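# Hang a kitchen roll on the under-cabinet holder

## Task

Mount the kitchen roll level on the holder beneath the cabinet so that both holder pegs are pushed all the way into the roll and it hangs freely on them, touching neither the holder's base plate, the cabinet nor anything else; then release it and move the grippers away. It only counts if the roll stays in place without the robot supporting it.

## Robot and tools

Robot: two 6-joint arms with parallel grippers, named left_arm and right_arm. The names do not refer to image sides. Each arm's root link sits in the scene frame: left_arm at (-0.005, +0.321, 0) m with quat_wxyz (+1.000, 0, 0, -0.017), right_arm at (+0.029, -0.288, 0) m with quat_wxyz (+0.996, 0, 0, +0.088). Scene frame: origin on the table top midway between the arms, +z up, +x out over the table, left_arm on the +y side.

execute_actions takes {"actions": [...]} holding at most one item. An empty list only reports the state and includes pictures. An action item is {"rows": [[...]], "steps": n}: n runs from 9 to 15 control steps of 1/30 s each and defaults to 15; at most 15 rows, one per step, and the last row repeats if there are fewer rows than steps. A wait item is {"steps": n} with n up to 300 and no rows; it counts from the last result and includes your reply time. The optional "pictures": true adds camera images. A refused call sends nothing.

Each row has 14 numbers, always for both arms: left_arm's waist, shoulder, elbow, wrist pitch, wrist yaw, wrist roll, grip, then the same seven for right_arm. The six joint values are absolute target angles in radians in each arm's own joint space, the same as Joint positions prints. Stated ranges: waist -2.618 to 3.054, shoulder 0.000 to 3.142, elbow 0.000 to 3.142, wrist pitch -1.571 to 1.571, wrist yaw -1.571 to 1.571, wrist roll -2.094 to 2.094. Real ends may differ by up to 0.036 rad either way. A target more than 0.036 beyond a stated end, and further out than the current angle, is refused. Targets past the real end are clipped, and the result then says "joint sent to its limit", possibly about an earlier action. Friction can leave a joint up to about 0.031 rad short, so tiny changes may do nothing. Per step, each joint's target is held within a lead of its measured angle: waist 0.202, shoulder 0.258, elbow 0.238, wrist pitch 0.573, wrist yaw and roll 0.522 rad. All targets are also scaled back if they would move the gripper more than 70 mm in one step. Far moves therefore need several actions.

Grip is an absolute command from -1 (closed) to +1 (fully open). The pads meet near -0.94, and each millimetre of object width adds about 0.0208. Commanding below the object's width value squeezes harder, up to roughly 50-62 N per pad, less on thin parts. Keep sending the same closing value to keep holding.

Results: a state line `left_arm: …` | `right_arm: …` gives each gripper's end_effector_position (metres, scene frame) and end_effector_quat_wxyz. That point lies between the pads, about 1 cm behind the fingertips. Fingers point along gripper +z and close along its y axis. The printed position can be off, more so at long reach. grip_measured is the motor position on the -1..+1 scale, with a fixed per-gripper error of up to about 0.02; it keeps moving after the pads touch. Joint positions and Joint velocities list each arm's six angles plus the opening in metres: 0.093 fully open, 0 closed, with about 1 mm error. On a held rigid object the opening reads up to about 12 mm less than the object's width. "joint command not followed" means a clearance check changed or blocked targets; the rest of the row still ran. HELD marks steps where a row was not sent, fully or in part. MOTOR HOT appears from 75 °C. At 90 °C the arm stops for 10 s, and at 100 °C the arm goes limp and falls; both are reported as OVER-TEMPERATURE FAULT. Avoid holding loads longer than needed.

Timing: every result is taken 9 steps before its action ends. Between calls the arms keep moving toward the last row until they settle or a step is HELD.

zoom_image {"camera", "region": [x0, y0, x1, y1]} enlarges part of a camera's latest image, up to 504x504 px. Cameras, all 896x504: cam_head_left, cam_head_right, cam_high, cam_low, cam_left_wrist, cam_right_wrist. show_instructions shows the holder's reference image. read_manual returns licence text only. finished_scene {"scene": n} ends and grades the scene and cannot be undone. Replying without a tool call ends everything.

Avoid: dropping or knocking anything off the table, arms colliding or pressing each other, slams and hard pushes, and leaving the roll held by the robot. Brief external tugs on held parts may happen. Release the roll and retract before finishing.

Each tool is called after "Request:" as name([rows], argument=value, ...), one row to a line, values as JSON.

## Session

Request:
execute_actions(actions=[])

Request:
show_instructions()

Scene clock: 0.00 s of 6000.00 s.
left_arm: end_effector_position=(+0.3282, +0.1631, +0.2913) grip_measured=+0.980 end_effector_quat_wxyz=(+0.567, +0.606, +0.500, -0.245) | right_arm: end_effector_position=(+0.0690, -0.4377, +0.1723) grip_measured=+1.000 end_effector_quat_wxyz=(+0.023, +0.166, +0.958, -0.232)
Joint positions: left_arm=[ 0.03   1.417  1.197 -0.49   1.201  1.149  0.092] | right_arm=[-1.191  0.744  0.905 -1.341  0.27  -0.725  0.093]
Joint velocities: left_arm=[ 0.007 -0.012 -0.002  0.007 -0.022 -0.051  0.   ] | right_arm=[-0.012 -0.002 -0.007 -0.007 -0.051 -0.007  0.   ]

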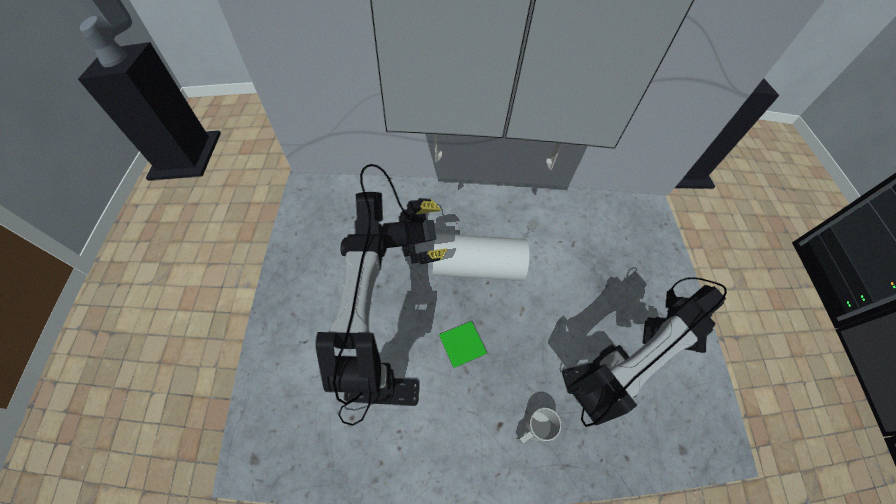

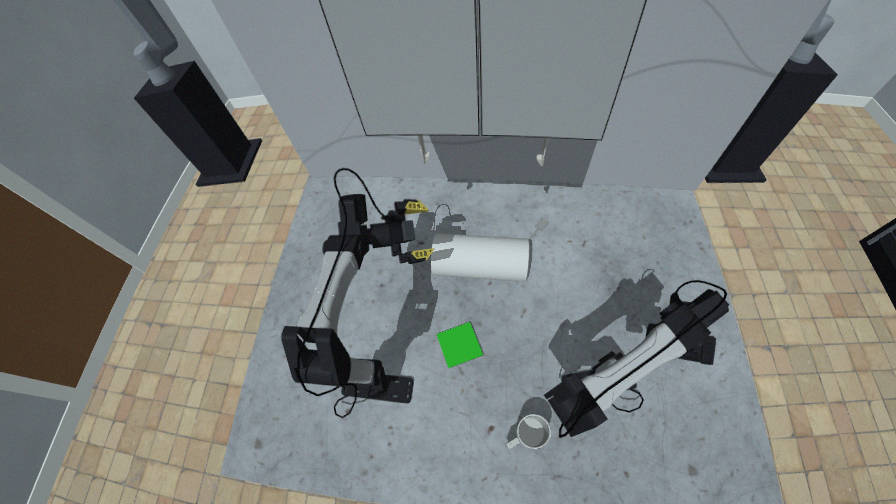

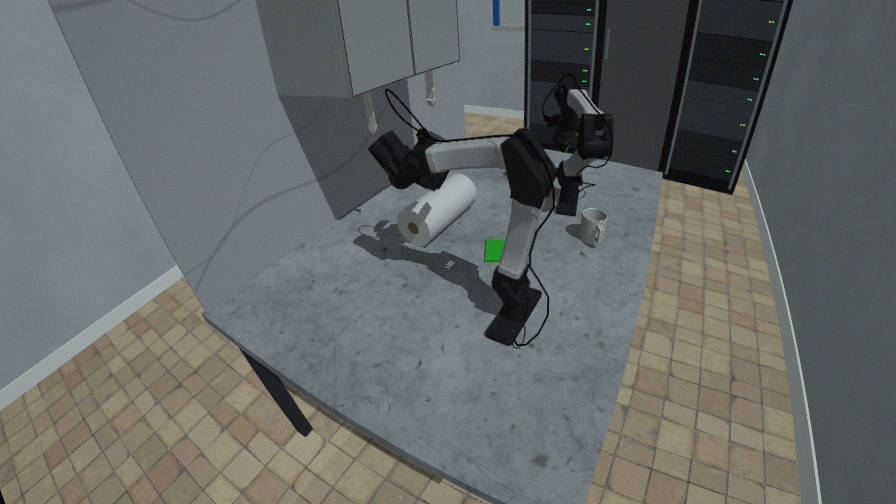

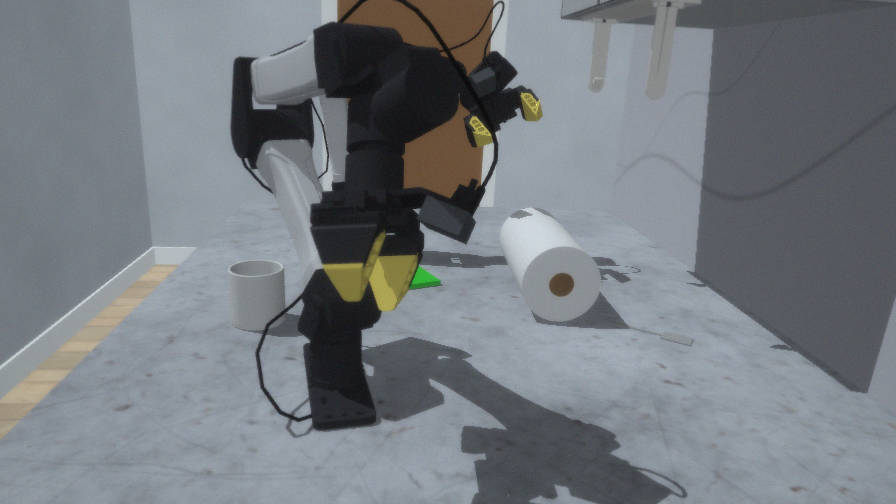

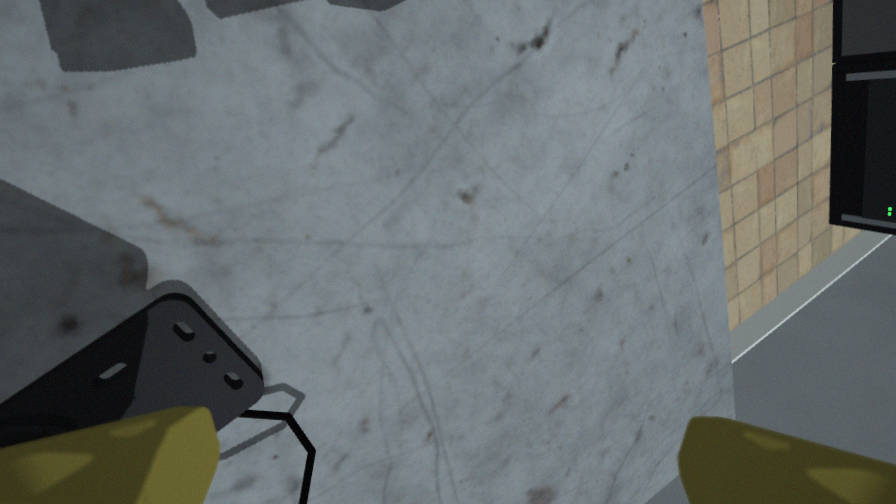

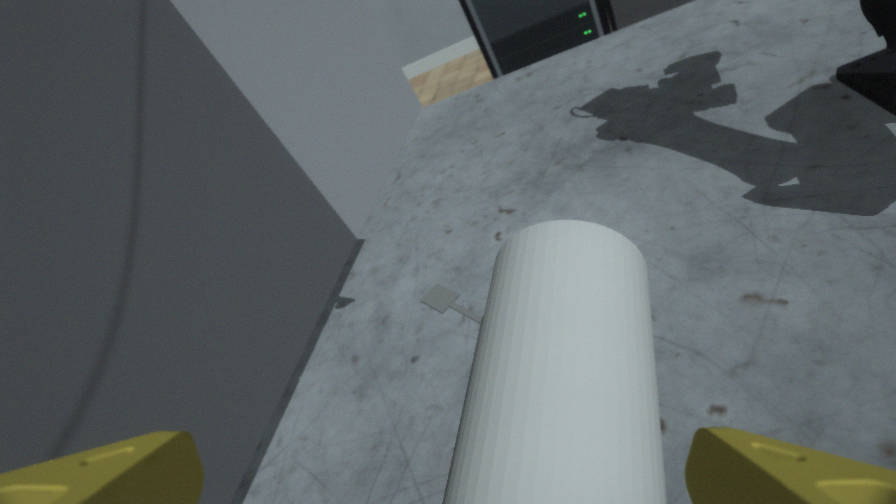

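Reference images for this scene: kitchen roll holder manual.

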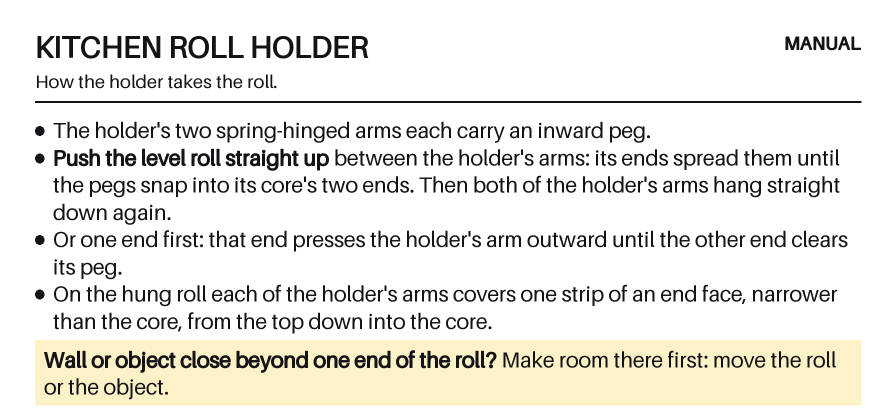

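Request:
execute_actions([
  {"rows":[[0.25,1.5,0.75,0.5,1.1,-1.57,-0.1,-0.2,1.4,0.65,0.5,-0.9,1.57,-0.1]]},
])

Request:
execute_actions([
  {"steps":25},
])

Request:
execute_actions([
  {"rows":[[0.22,1.95,0.48,1.3,1.1,-1.57,-0.1,-0.15,1.88,0.37,1.33,-0.9,1.57,-0.1]]},
])

Request:
execute_actions([
  {"steps":20},
])

Request:
execute_actions([
  {"rows":[[0.2,2.078,0.466,1.42,1.1,-1.57,-0.1,-0.13,2.015,0.353,1.465,-0.9,1.57,-0.1]]},
])

Request:
execute_actions([
  {"steps":25},
], pictures=true)

Scene clock: 1.90 s of 6000.00 s.
left_arm: end_effector_position=(+0.3729, +0.2441, +0.2129) grip_measured=-0.092 end_effector_quat_wxyz=(+0.577, +0.426, +0.651, -0.249) | right_arm: end_effector_position=(+0.1704, -0.4370, +0.1157) grip_measured=-0.091 end_effector_quat_wxyz=(+0.150, +0.190, +0.965, -0.103)
Joint positions: left_arm=[0.24  1.474 0.867 0.075 1.14  0.663 0.041] | right_arm=[-0.993  0.951  0.765 -1.02  -0.008 -0.427  0.041]
Joint velocities: left_arm=[ 0.642  0.584 -2.01   2.557 -0.535 -2.821 -0.012] | right_arm=[ 1.121  1.38  -0.598  1.722 -1.546  1.56  -0.012]
Steps of this call (steps 1 to 51: nothing new was sent; steps 52 to 57: the first 6 steps of this action). Readings (joint positions):
52: left_arm=[0.044 1.418 1.171 -0.427 1.203 1.095] | right_arm=[-1.175 0.753 0.894 -1.314 0.242 -0.686]
53: left_arm=[0.080 1.419 1.130 -0.342 1.198 1.029] | right_arm=[-1.141 0.777 0.870 -1.259 0.195 -0.637]
55: left_arm=[0.171 1.440 1.014 -0.143 1.174 0.862] | right_arm=[-1.070 0.856 0.814 -1.141 0.098 -0.536]
57: the state above

Scene clock: 2.73 s of 6000.00 s.
left_arm: end_effector_position=(+0.3840, +0.2551, +0.2054) grip_measured=-0.098 end_effector_quat_wxyz=(+0.165, -0.305, +0.687, -0.639) | right_arm: end_effector_position=(+0.4029, -0.1659, +0.2165) grip_measured=-0.097 end_effector_quat_wxyz=(+0.214, +0.267, +0.711, +0.615)
Joint positions: left_arm=[ 0.256  1.513  0.738  0.482  1.105 -1.473  0.041] | right_arm=[-0.196  1.38   0.677  0.46  -0.882  1.406  0.041]
Joint velocities: left_arm=[-0.002  0.007 -0.017 -0.022 -0.007 -0.593 -0.001] | right_arm=[-0.017  0.017  0.002  0.344 -0.139  0.974 -0.001]
Kept back: nothing.
Steps of this call (steps 1 to 9: the last 9 steps of your previous action; steps 10 to 25: the robot went on to your last target). Readings (joint positions):
1: left_arm=[0.255 1.493 0.810 0.147 1.127 0.563] | right_arm=[-0.953 1.002 0.747 -0.957 -0.063 -0.370]
2: left_arm=[0.258 1.510 0.771 0.198 1.117 0.463] | right_arm=[-0.912 1.054 0.732 -0.893 -0.120 -0.312]
4: left_arm=[0.256 1.524 0.739 0.272 1.109 0.263] | right_arm=[-0.827 1.161 0.713 -0.760 -0.237 -0.192]
8: left_arm=[0.256 1.516 0.738 0.399 1.106 -0.134] | right_arm=[-0.642 1.333 0.689 -0.466 -0.486 0.071]
25: the state above

Scene clock: 2.93 s of 6000.00 s.
left_arm: end_effector_position=(+0.3673, +0.2412, +0.0813) grip_measured=-0.098 end_effector_quat_wxyz=(+0.114, -0.338, +0.681, -0.639) | right_arm: end_effector_position=(+0.3844, -0.1516, +0.0930) grip_measured=-0.097 end_effector_quat_wxyz=(+0.147, +0.308, +0.706, +0.621)
Joint positions: left_arm=[ 0.227  1.9    0.514  1.032  1.101 -1.535  0.041] | right_arm=[-0.159  1.774  0.424  1.051 -0.888  1.515  0.041]
Joint velocities: left_arm=[-0.037  1.995 -0.696  0.93  -0.081 -0.227  0.001] | right_arm=[ 0.061  2.376 -0.926  1.209 -0.081  0.374  0.   ]
Steps of this call (steps 1 to 6: the first 6 steps of this action). Readings (joint positions):
1: left_arm=[0.253 1.536 0.712 0.572 1.105 -1.488] | right_arm=[-0.193 1.405 0.651 0.558 -0.885 1.433]
2: left_arm=[0.248 1.579 0.672 0.694 1.105 -1.498] | right_arm=[-0.184 1.452 0.613 0.685 -0.886 1.453]
4: left_arm=[0.234 1.732 0.577 0.920 1.104 -1.519] | right_arm=[-0.168 1.596 0.508 0.910 -0.886 1.488]
6: the state above

Scene clock: 3.60 s of 6000.00 s.
left_arm: end_effector_position=(+0.3639, +0.2403, +0.0863) grip_measured=-0.098 end_effector_quat_wxyz=(+0.158, -0.300, +0.676, -0.654) | right_arm: end_effector_position=(+0.3751, -0.1506, +0.0833) grip_measured=-0.097 end_effector_quat_wxyz=(+0.160, +0.295, +0.692, +0.639)
Joint positions: left_arm=[ 0.226  1.963  0.47   1.281  1.099 -1.562  0.041] | right_arm=[-0.157  1.895  0.361  1.323 -0.894  1.562  0.041]
Joint velocities: left_arm=[-0.002 -0.002 -0.012 -0.007 -0.022 -0.022 -0.001] | right_arm=[-0.007 -0.012 -0.002  0.095  0.007 -0.007  0.001]
Kept back: nothing.
Steps of this call (steps 1 to 9: the last 9 steps of your previous action; steps 10 to 20: the robot went on to your last target). Readings (joint positions):
1: left_arm=[0.226 1.953 0.493 1.057 1.099 -1.542] | right_arm=[-0.158 1.841 0.397 1.082 -0.888 1.525]
2: left_arm=[0.226 1.980 0.478 1.077 1.099 -1.548] | right_arm=[-0.157 1.879 0.376 1.103 -0.888 1.534]
4: left_arm=[0.226 1.985 0.470 1.127 1.099 -1.555] | right_arm=[-0.157 1.895 0.361 1.149 -0.891 1.547]
8: left_arm=[0.226 1.964 0.470 1.227 1.099 -1.559] | right_arm=[-0.157 1.895 0.361 1.260 -0.893 1.556]
20: the state above

Scene clock: 3.80 s of 6000.00 s.
left_arm: end_effector_position=(+0.3607, +0.2328, +0.0614) grip_measured=-0.098 end_effector_quat_wxyz=(+0.140, -0.304, +0.680, -0.652) | right_arm: end_effector_position=(+0.3717, -0.1437, +0.0653) grip_measured=-0.097 end_effector_quat_wxyz=(+0.149, +0.291, +0.696, +0.639)
Joint positions: left_arm=[ 0.206  2.076  0.47   1.364  1.098 -1.563  0.041] | right_arm=[-0.138  2.     0.361  1.416 -0.895  1.563  0.041]
Joint velocities: left_arm=[-0.022  0.105 -0.002  0.154 -0.022  0.022 -0.001] | right_arm=[-0.007  0.066 -0.022  0.125  0.022  0.066  0.   ]
Steps of this call (steps 1 to 6: the first 6 steps of this action). Readings (joint positions):
1: left_arm=[0.223 1.977 0.470 1.307 1.099 -1.563] | right_arm=[-0.155 1.911 0.361 1.350 -0.894 1.563]
2: left_arm=[0.219 2.004 0.470 1.339 1.098 -1.563] | right_arm=[-0.150 1.939 0.361 1.384 -0.894 1.563]
4: left_arm=[0.210 2.053 0.470 1.359 1.098 -1.563] | right_arm=[-0.141 1.984 0.361 1.406 -0.895 1.563]
6: the state above

Scene clock: 4.63 s of 6000.00 s.
left_arm: end_effector_position=(+0.3619, +0.2330, +0.0668) grip_measured=-0.098 end_effector_quat_wxyz=(+0.154, -0.292, +0.679, -0.656) | right_arm: end_effector_position=(+0.3732, -0.1435, +0.0729) grip_measured=-0.097 end_effector_quat_wxyz=(+0.164, +0.277, +0.692, +0.646)
Joint positions: left_arm=[ 0.206  2.077  0.47   1.404  1.098 -1.564  0.041] | right_arm=[-0.137  2.001  0.361  1.461 -0.895  1.563  0.041]
Joint velocities: left_arm=[-0.017 -0.007  0.012  0.022 -0.037 -0.037 -0.   ] | right_arm=[ 0.007  0.002  0.007 -0.037  0.007 -0.007 -0.001]
Kept back: nothing.
Steps of this call (steps 1 to 9: the last 9 steps of your previous action; steps 10 to 25: the robot went on to your last target). Readings (joint positions):
1: left_arm=[0.206 2.077 0.470 1.367 1.098 -1.564] | right_arm=[-0.137 2.001 0.361 1.422 -0.895 1.563]
2: left_arm=[0.206 2.077 0.470 1.374 1.098 -1.564] | right_arm=[-0.137 2.001 0.361 1.430 -0.895 1.563]
4: left_arm=[0.206 2.077 0.470 1.386 1.098 -1.564] | right_arm=[-0.137 2.001 0.361 1.442 -0.895 1.563]
8: left_arm=[0.206 2.077 0.470 1.397 1.098 -1.564] | right_arm=[-0.137 2.001 0.361 1.454 -0.895 1.563]
25: the state above

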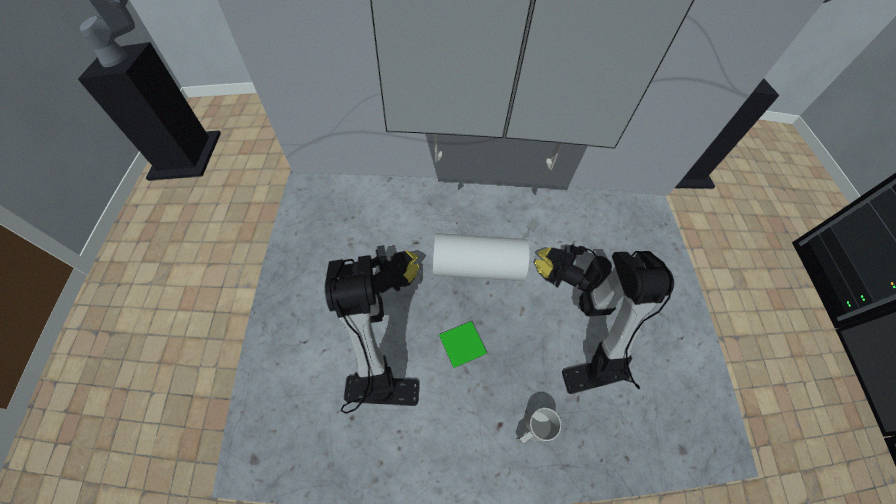

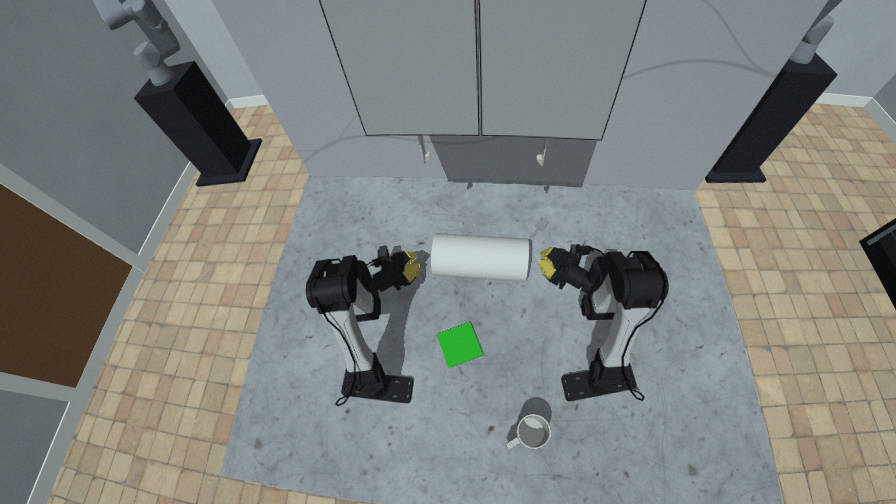

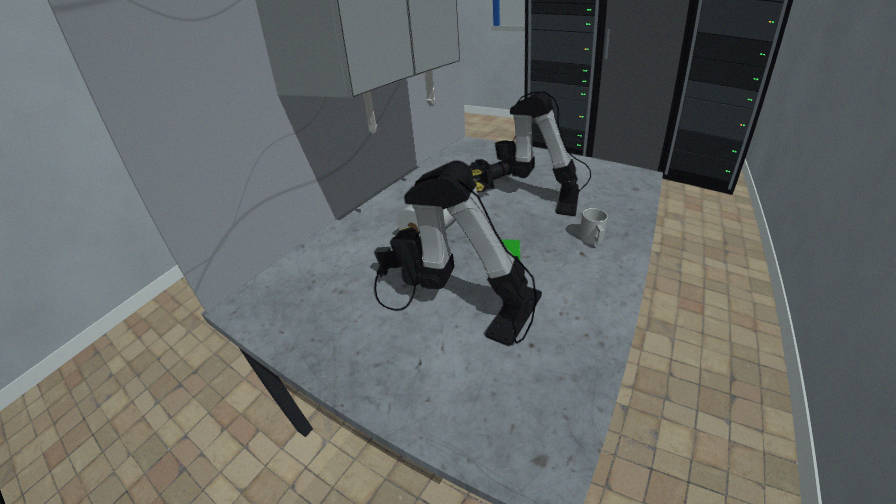

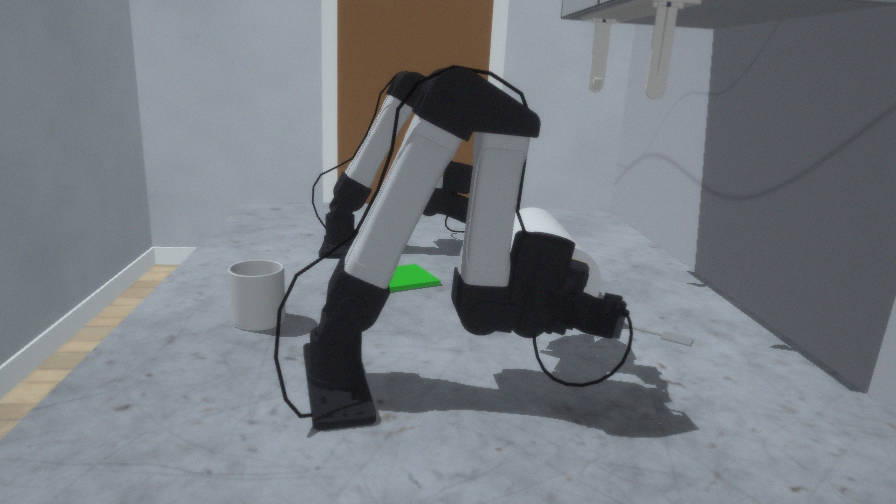

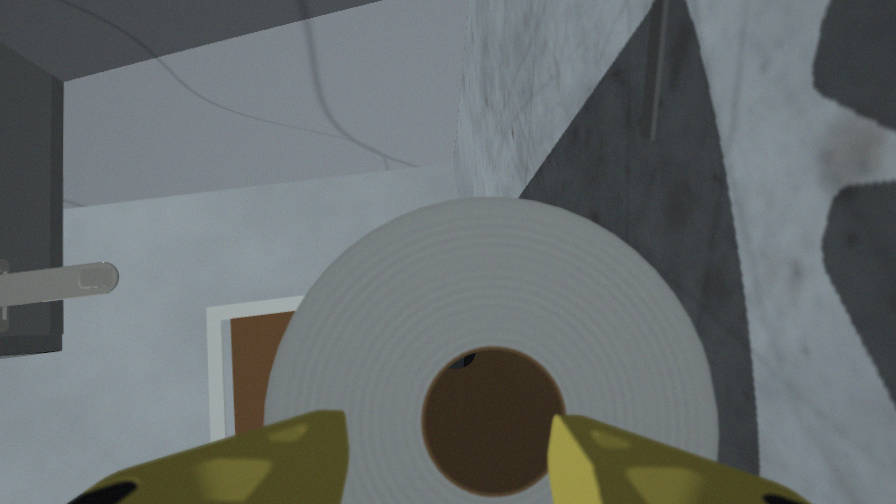

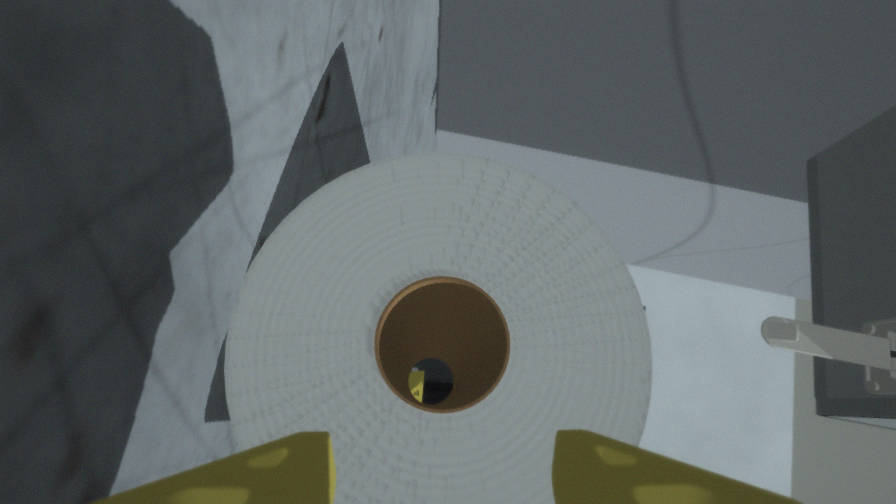

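Request:
execute_actions([
  {"rows":[[0.13,2.078,0.49,1.42,1.1,-1.57,0.1,-0.075,2.04,0.36,1.47,-0.97,1.57,0.1]]},
])

Request:
execute_actions([
  {"steps":25},
], pictures=true)

Scene clock: 5.33 s of 6000.00 s.
left_arm: end_effector_position=(+0.3542, +0.2057, +0.0669) grip_measured=+0.097 end_effector_quat_wxyz=(+0.130, -0.266, +0.689, -0.661) | right_arm: end_effector_position=(+0.3562, -0.1191, +0.0690) grip_measured=+0.098 end_effector_quat_wxyz=(+0.122, +0.244, +0.704, +0.655)
Joint positions: left_arm=[ 0.131  2.077  0.47   1.404  1.098 -1.564  0.05 ] | right_arm=[-0.079  2.02   0.361  1.466 -0.947  1.563  0.05 ]
Joint velocities: left_arm=[-0.046 -0.007  0.017 -0.022 -0.051 -0.007 -0.001] | right_arm=[ 0.046  0.022  0.007 -0.037 -0.227 -0.051 -0.   ]
Steps of this call (steps 1 to 15: the robot went on to your last target; steps 16 to 21: the first 6 steps of this action). Readings (joint positions):
16: left_arm=[0.198 2.077 0.470 1.404 1.095 -1.564] | right_arm=[-0.132 2.003 0.361 1.463 -0.902 1.563]
17: left_arm=[0.180 2.077 0.470 1.404 1.094 -1.564] | right_arm=[-0.117 2.008 0.361 1.466 -0.912 1.563]
19: left_arm=[0.144 2.077 0.470 1.404 1.096 -1.564] | right_arm=[-0.089 2.016 0.361 1.466 -0.933 1.563]
21: the state above

Scene clock: 6.17 s of 6000.00 s.
left_arm: end_effector_position=(+0.3541, +0.2055, +0.0669) grip_measured=+0.097 end_effector_quat_wxyz=(+0.129, -0.265, +0.689, -0.661) | right_arm: end_effector_position=(+0.3538, -0.1177, +0.0695) grip_measured=+0.098 end_effector_quat_wxyz=(+0.116, +0.239, +0.705, +0.657)
Joint positions: left_arm=[ 0.13   2.077  0.47   1.404  1.099 -1.564  0.05 ] | right_arm=[-0.079  2.02   0.361  1.466 -0.964  1.563  0.05 ]
Joint velocities: left_arm=[-0.002 -0.002 -0.017 -0.007  0.037 -0.007 -0.   ] | right_arm=[ 0.002 -0.022 -0.002 -0.081 -0.022 -0.022 -0.001]
Kept back: nothing.
Steps of this call (steps 1 to 9: the last 9 steps of your previous action; steps 10 to 25: the robot went on to your last target). Readings (joint positions):
1: left_arm=[0.130 2.077 0.470 1.404 1.099 -1.564] | right_arm=[-0.079 2.020 0.361 1.466 -0.951 1.563]
2: left_arm=[0.130 2.077 0.470 1.404 1.099 -1.564] | right_arm=[-0.079 2.020 0.361 1.466 -0.953 1.563]
4: left_arm=[0.130 2.077 0.470 1.404 1.099 -1.564] | right_arm=[-0.079 2.020 0.361 1.466 -0.957 1.563]
8: left_arm=[0.130 2.077 0.470 1.404 1.099 -1.564] | right_arm=[-0.079 2.020 0.361 1.466 -0.961 1.563]
25: the state above

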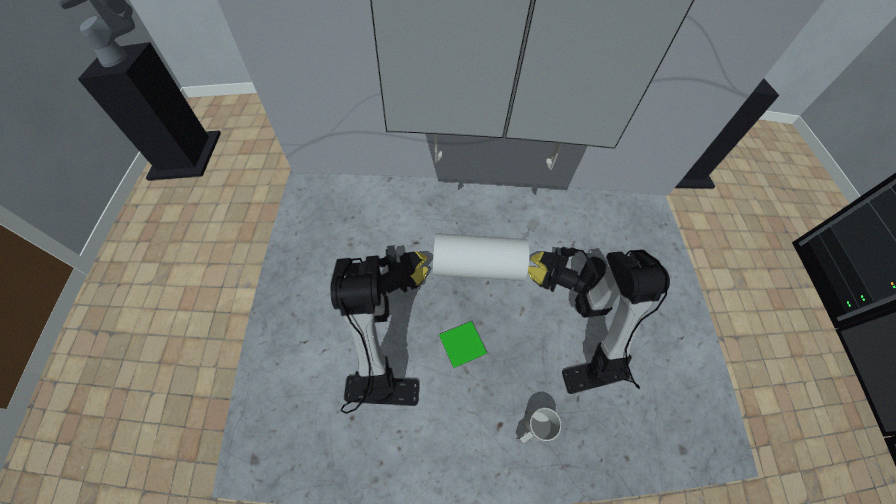

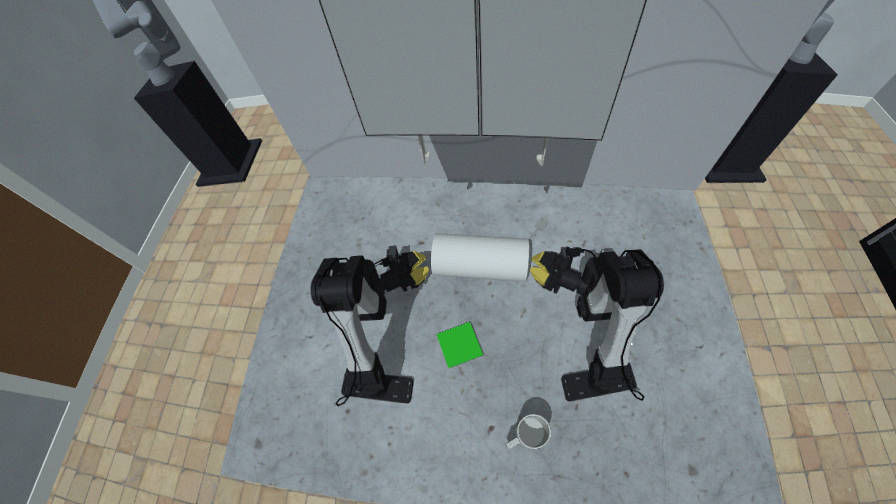

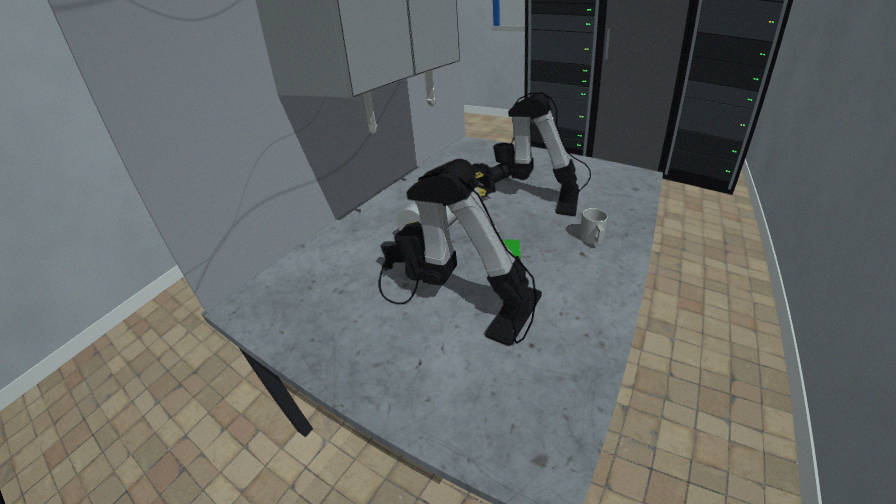

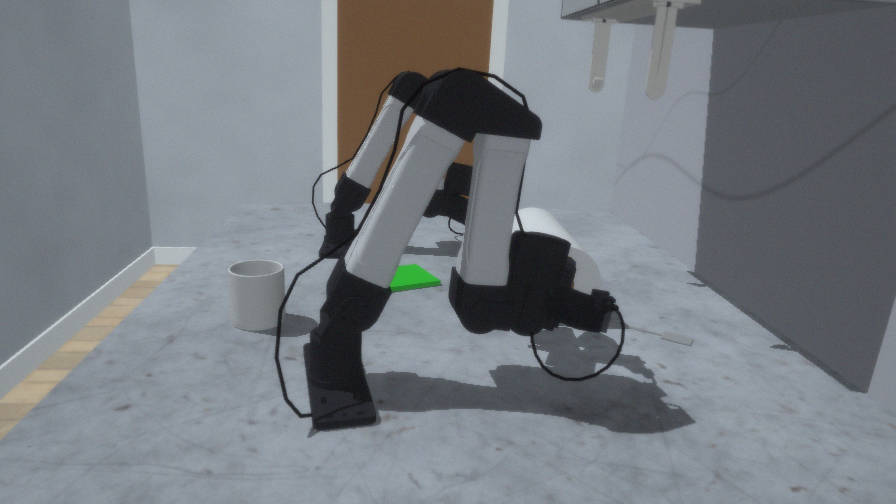

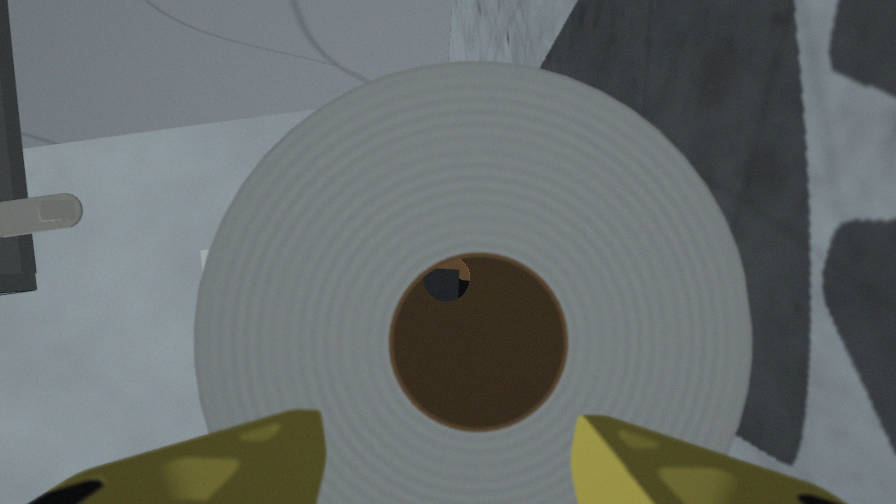

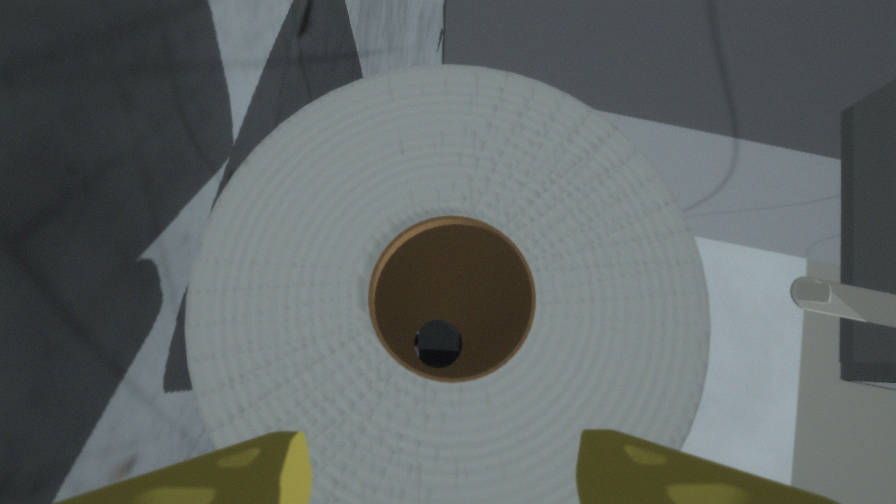

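Request:
execute_actions([
  {"rows":[[0.11,2.078,0.525,1.365,1.1,-1.57,0.1,-0.08,2.08,0.36,1.5,-1.03,1.57,0.1]]},
])

Request:
execute_actions([
  {"rows":[[0.065,2.078,0.525,1.365,1.11,-1.57,0.1,-0.045,2.08,0.36,1.5,-1.04,1.57,0.1]]},
])

Request:
execute_actions([
  {"steps":25},
], pictures=true)

Scene clock: 6.77 s of 6000.00 s.
left_arm: end_effector_position=(+0.3617, +0.2013, +0.0712) grip_measured=+0.097 end_effector_quat_wxyz=(+0.130, -0.255, +0.691, -0.664) | right_arm: end_effector_position=(+0.3461, -0.1143, +0.0608) grip_measured=+0.098 end_effector_quat_wxyz=(+0.093, +0.231, +0.709, +0.659)
Joint positions: left_arm=[ 0.116  2.077  0.506  1.384  1.099 -1.564  0.05 ] | right_arm=[-0.079  2.061  0.361  1.486 -1.008  1.563  0.05 ]
Joint velocities: left_arm=[ 0.002 -0.012  0.032 -0.022 -0.022 -0.022 -0.002] | right_arm=[ 0.002  0.042 -0.017 -0.051  0.022  0.051  0.001]
Steps of this call (steps 1 to 12: the robot went on to your last target; steps 13 to 18: the first 6 steps of this action). Readings (joint positions):
13: left_arm=[0.129 2.077 0.474 1.399 1.099 -1.564] | right_arm=[-0.079 2.026 0.361 1.474 -0.973 1.563]
14: left_arm=[0.125 2.077 0.484 1.391 1.099 -1.564] | right_arm=[-0.079 2.036 0.361 1.483 -0.983 1.563]
16: left_arm=[0.119 2.077 0.500 1.386 1.099 -1.564] | right_arm=[-0.079 2.055 0.361 1.485 -0.998 1.563]
18: the state above

Scene clock: 7.27 s of 6000.00 s.
left_arm: end_effector_position=(+0.3563, +0.1860, +0.0696) grip_measured=+0.097 end_effector_quat_wxyz=(+0.113, -0.245, +0.696, -0.665) | right_arm: end_effector_position=(+0.3392, -0.1054, +0.0630) grip_measured=+0.098 end_effector_quat_wxyz=(+0.081, +0.213, +0.712, +0.664)
Joint positions: left_arm=[ 0.074  2.077  0.506  1.374  1.097 -1.564  0.05 ] | right_arm=[-0.055  2.061  0.361  1.496 -1.028  1.565  0.05 ]
Joint velocities: left_arm=[ 0.032 -0.002 -0.012  0.051 -0.022 -0.022  0.002] | right_arm=[ 0.002  0.002 -0.007  0.007 -0.066 -0.007  0.001]
Steps of this call (steps 1 to 9: the last 9 steps of your previous action; steps 10 to 15: the first 6 steps of this action). Readings (joint positions):
10: left_arm=[0.111 2.077 0.506 1.375 1.098 -1.564] | right_arm=[-0.076 2.061 0.361 1.495 -1.023 1.563]
11: left_arm=[0.100 2.077 0.506 1.375 1.098 -1.564] | right_arm=[-0.069 2.061 0.361 1.495 -1.024 1.563]
13: left_arm=[0.078 2.077 0.506 1.375 1.100 -1.564] | right_arm=[-0.056 2.061 0.361 1.495 -1.028 1.564]
15: the state above

Scene clock: 8.10 s of 6000.00 s.
left_arm: end_effector_position=(+0.3565, +0.1861, +0.0696) grip_measured=+0.097 end_effector_quat_wxyz=(+0.114, -0.245, +0.696, -0.665) | right_arm: end_effector_position=(+0.3392, -0.1054, +0.0632) grip_measured=+0.098 end_effector_quat_wxyz=(+0.081, +0.213, +0.712, +0.664)
Joint positions: left_arm=[ 0.074  2.077  0.506  1.374  1.096 -1.564  0.05 ] | right_arm=[-0.055  2.061  0.361  1.497 -1.028  1.566  0.05 ]
Joint velocities: left_arm=[-0.007  0.002 -0.022 -0.007 -0.022  0.007 -0.   ] | right_arm=[-0.007 -0.017  0.002  0.007 -0.037  0.022 -0.   ]
Kept back: nothing.
Steps of this call (steps 1 to 9: the last 9 steps of your previous action; steps 10 to 15: the robot went on to your last target; steps 16 to 25: nothing new was sent). Readings (joint positions):
1: left_arm=[0.074 2.077 0.506 1.374 1.096 -1.564] | right_arm=[-0.055 2.061 0.361 1.497 -1.028 1.565]
2: left_arm=[0.074 2.077 0.506 1.374 1.096 -1.564] | right_arm=[-0.055 2.061 0.361 1.497 -1.028 1.565]
4: left_arm=[0.074 2.077 0.506 1.374 1.096 -1.564] | right_arm=[-0.055 2.061 0.361 1.497 -1.028 1.565]
8: left_arm=[0.074 2.077 0.506 1.374 1.096 -1.564] | right_arm=[-0.055 2.061 0.361 1.497 -1.028 1.566]
25: the state above
All arms were judged still, so your last target was given up. Only a new action makes them travel on or press farther. Fingers that are still opening or closing keep moving.

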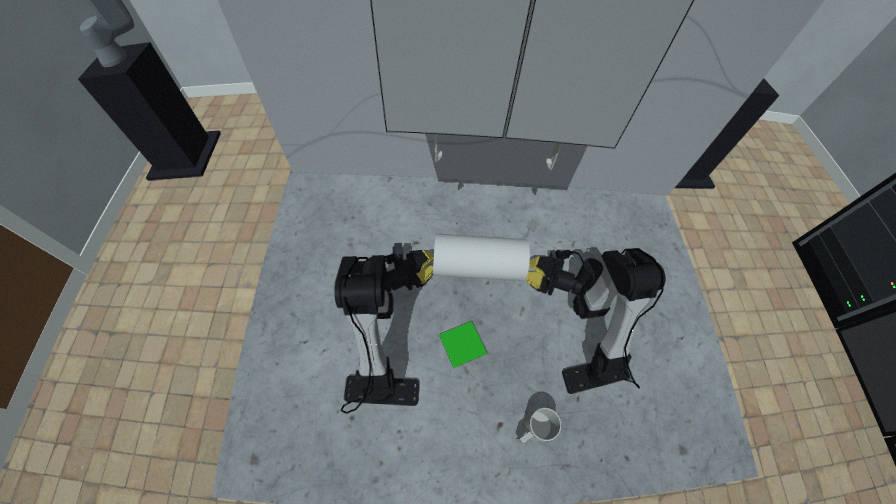

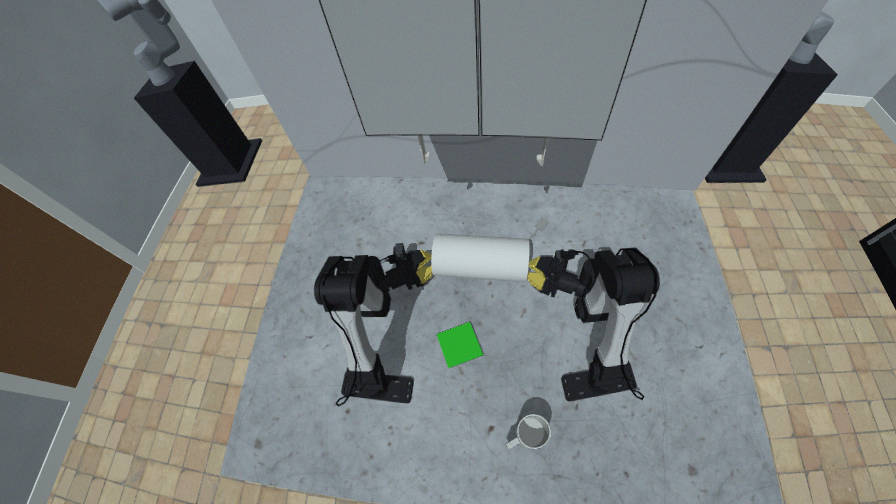

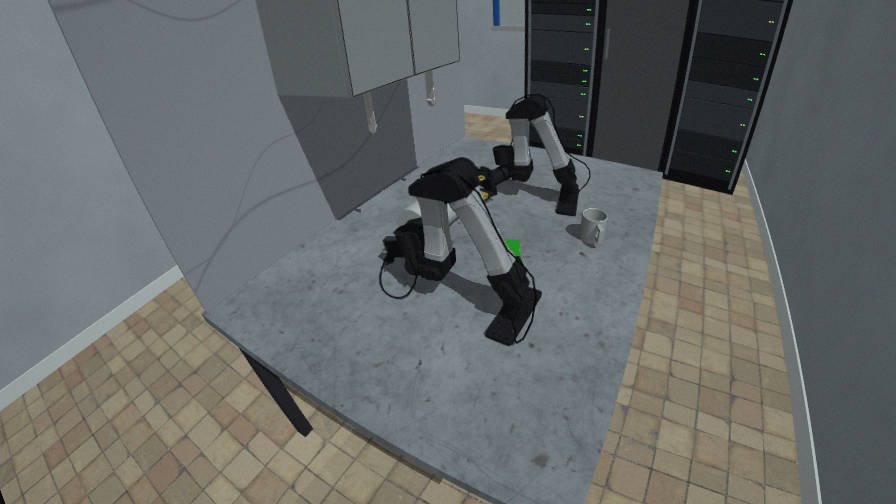

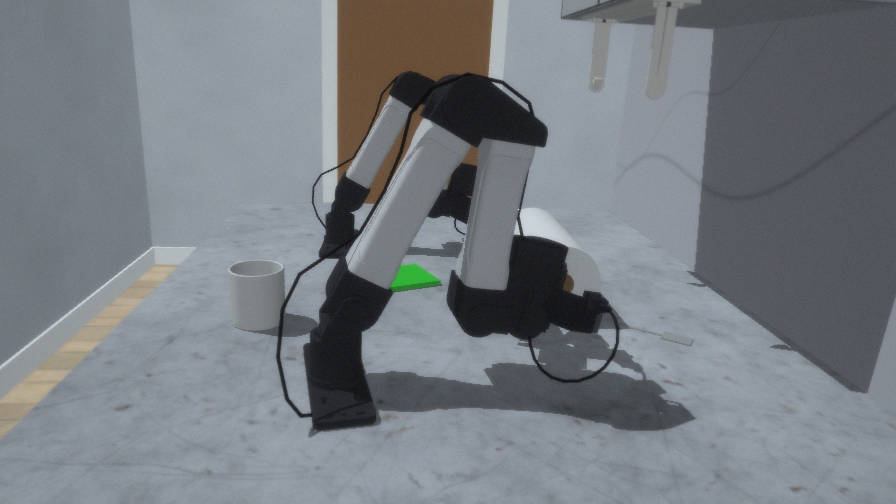

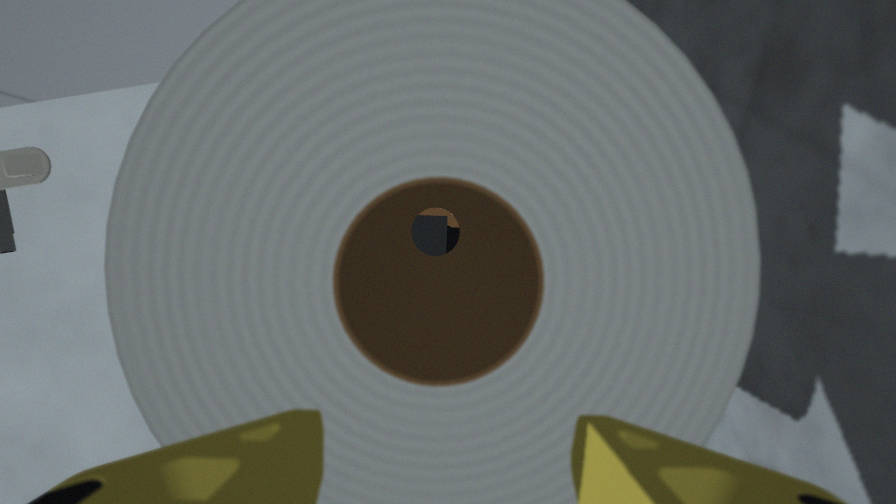

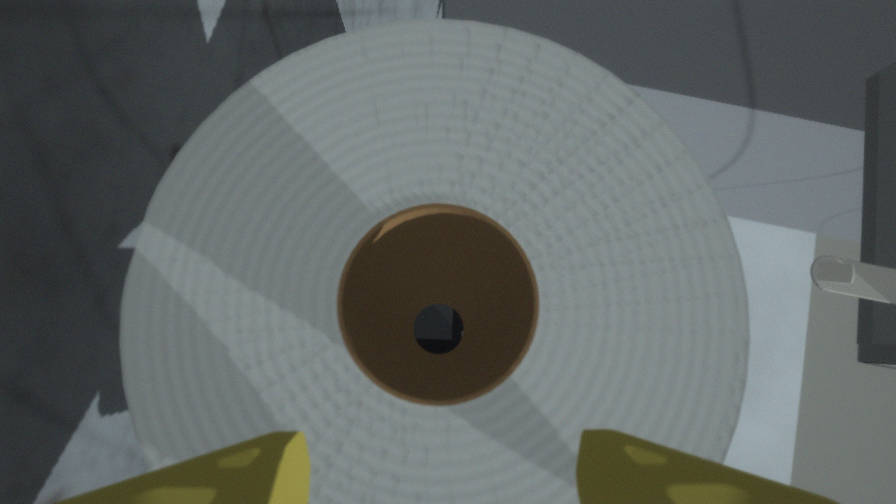

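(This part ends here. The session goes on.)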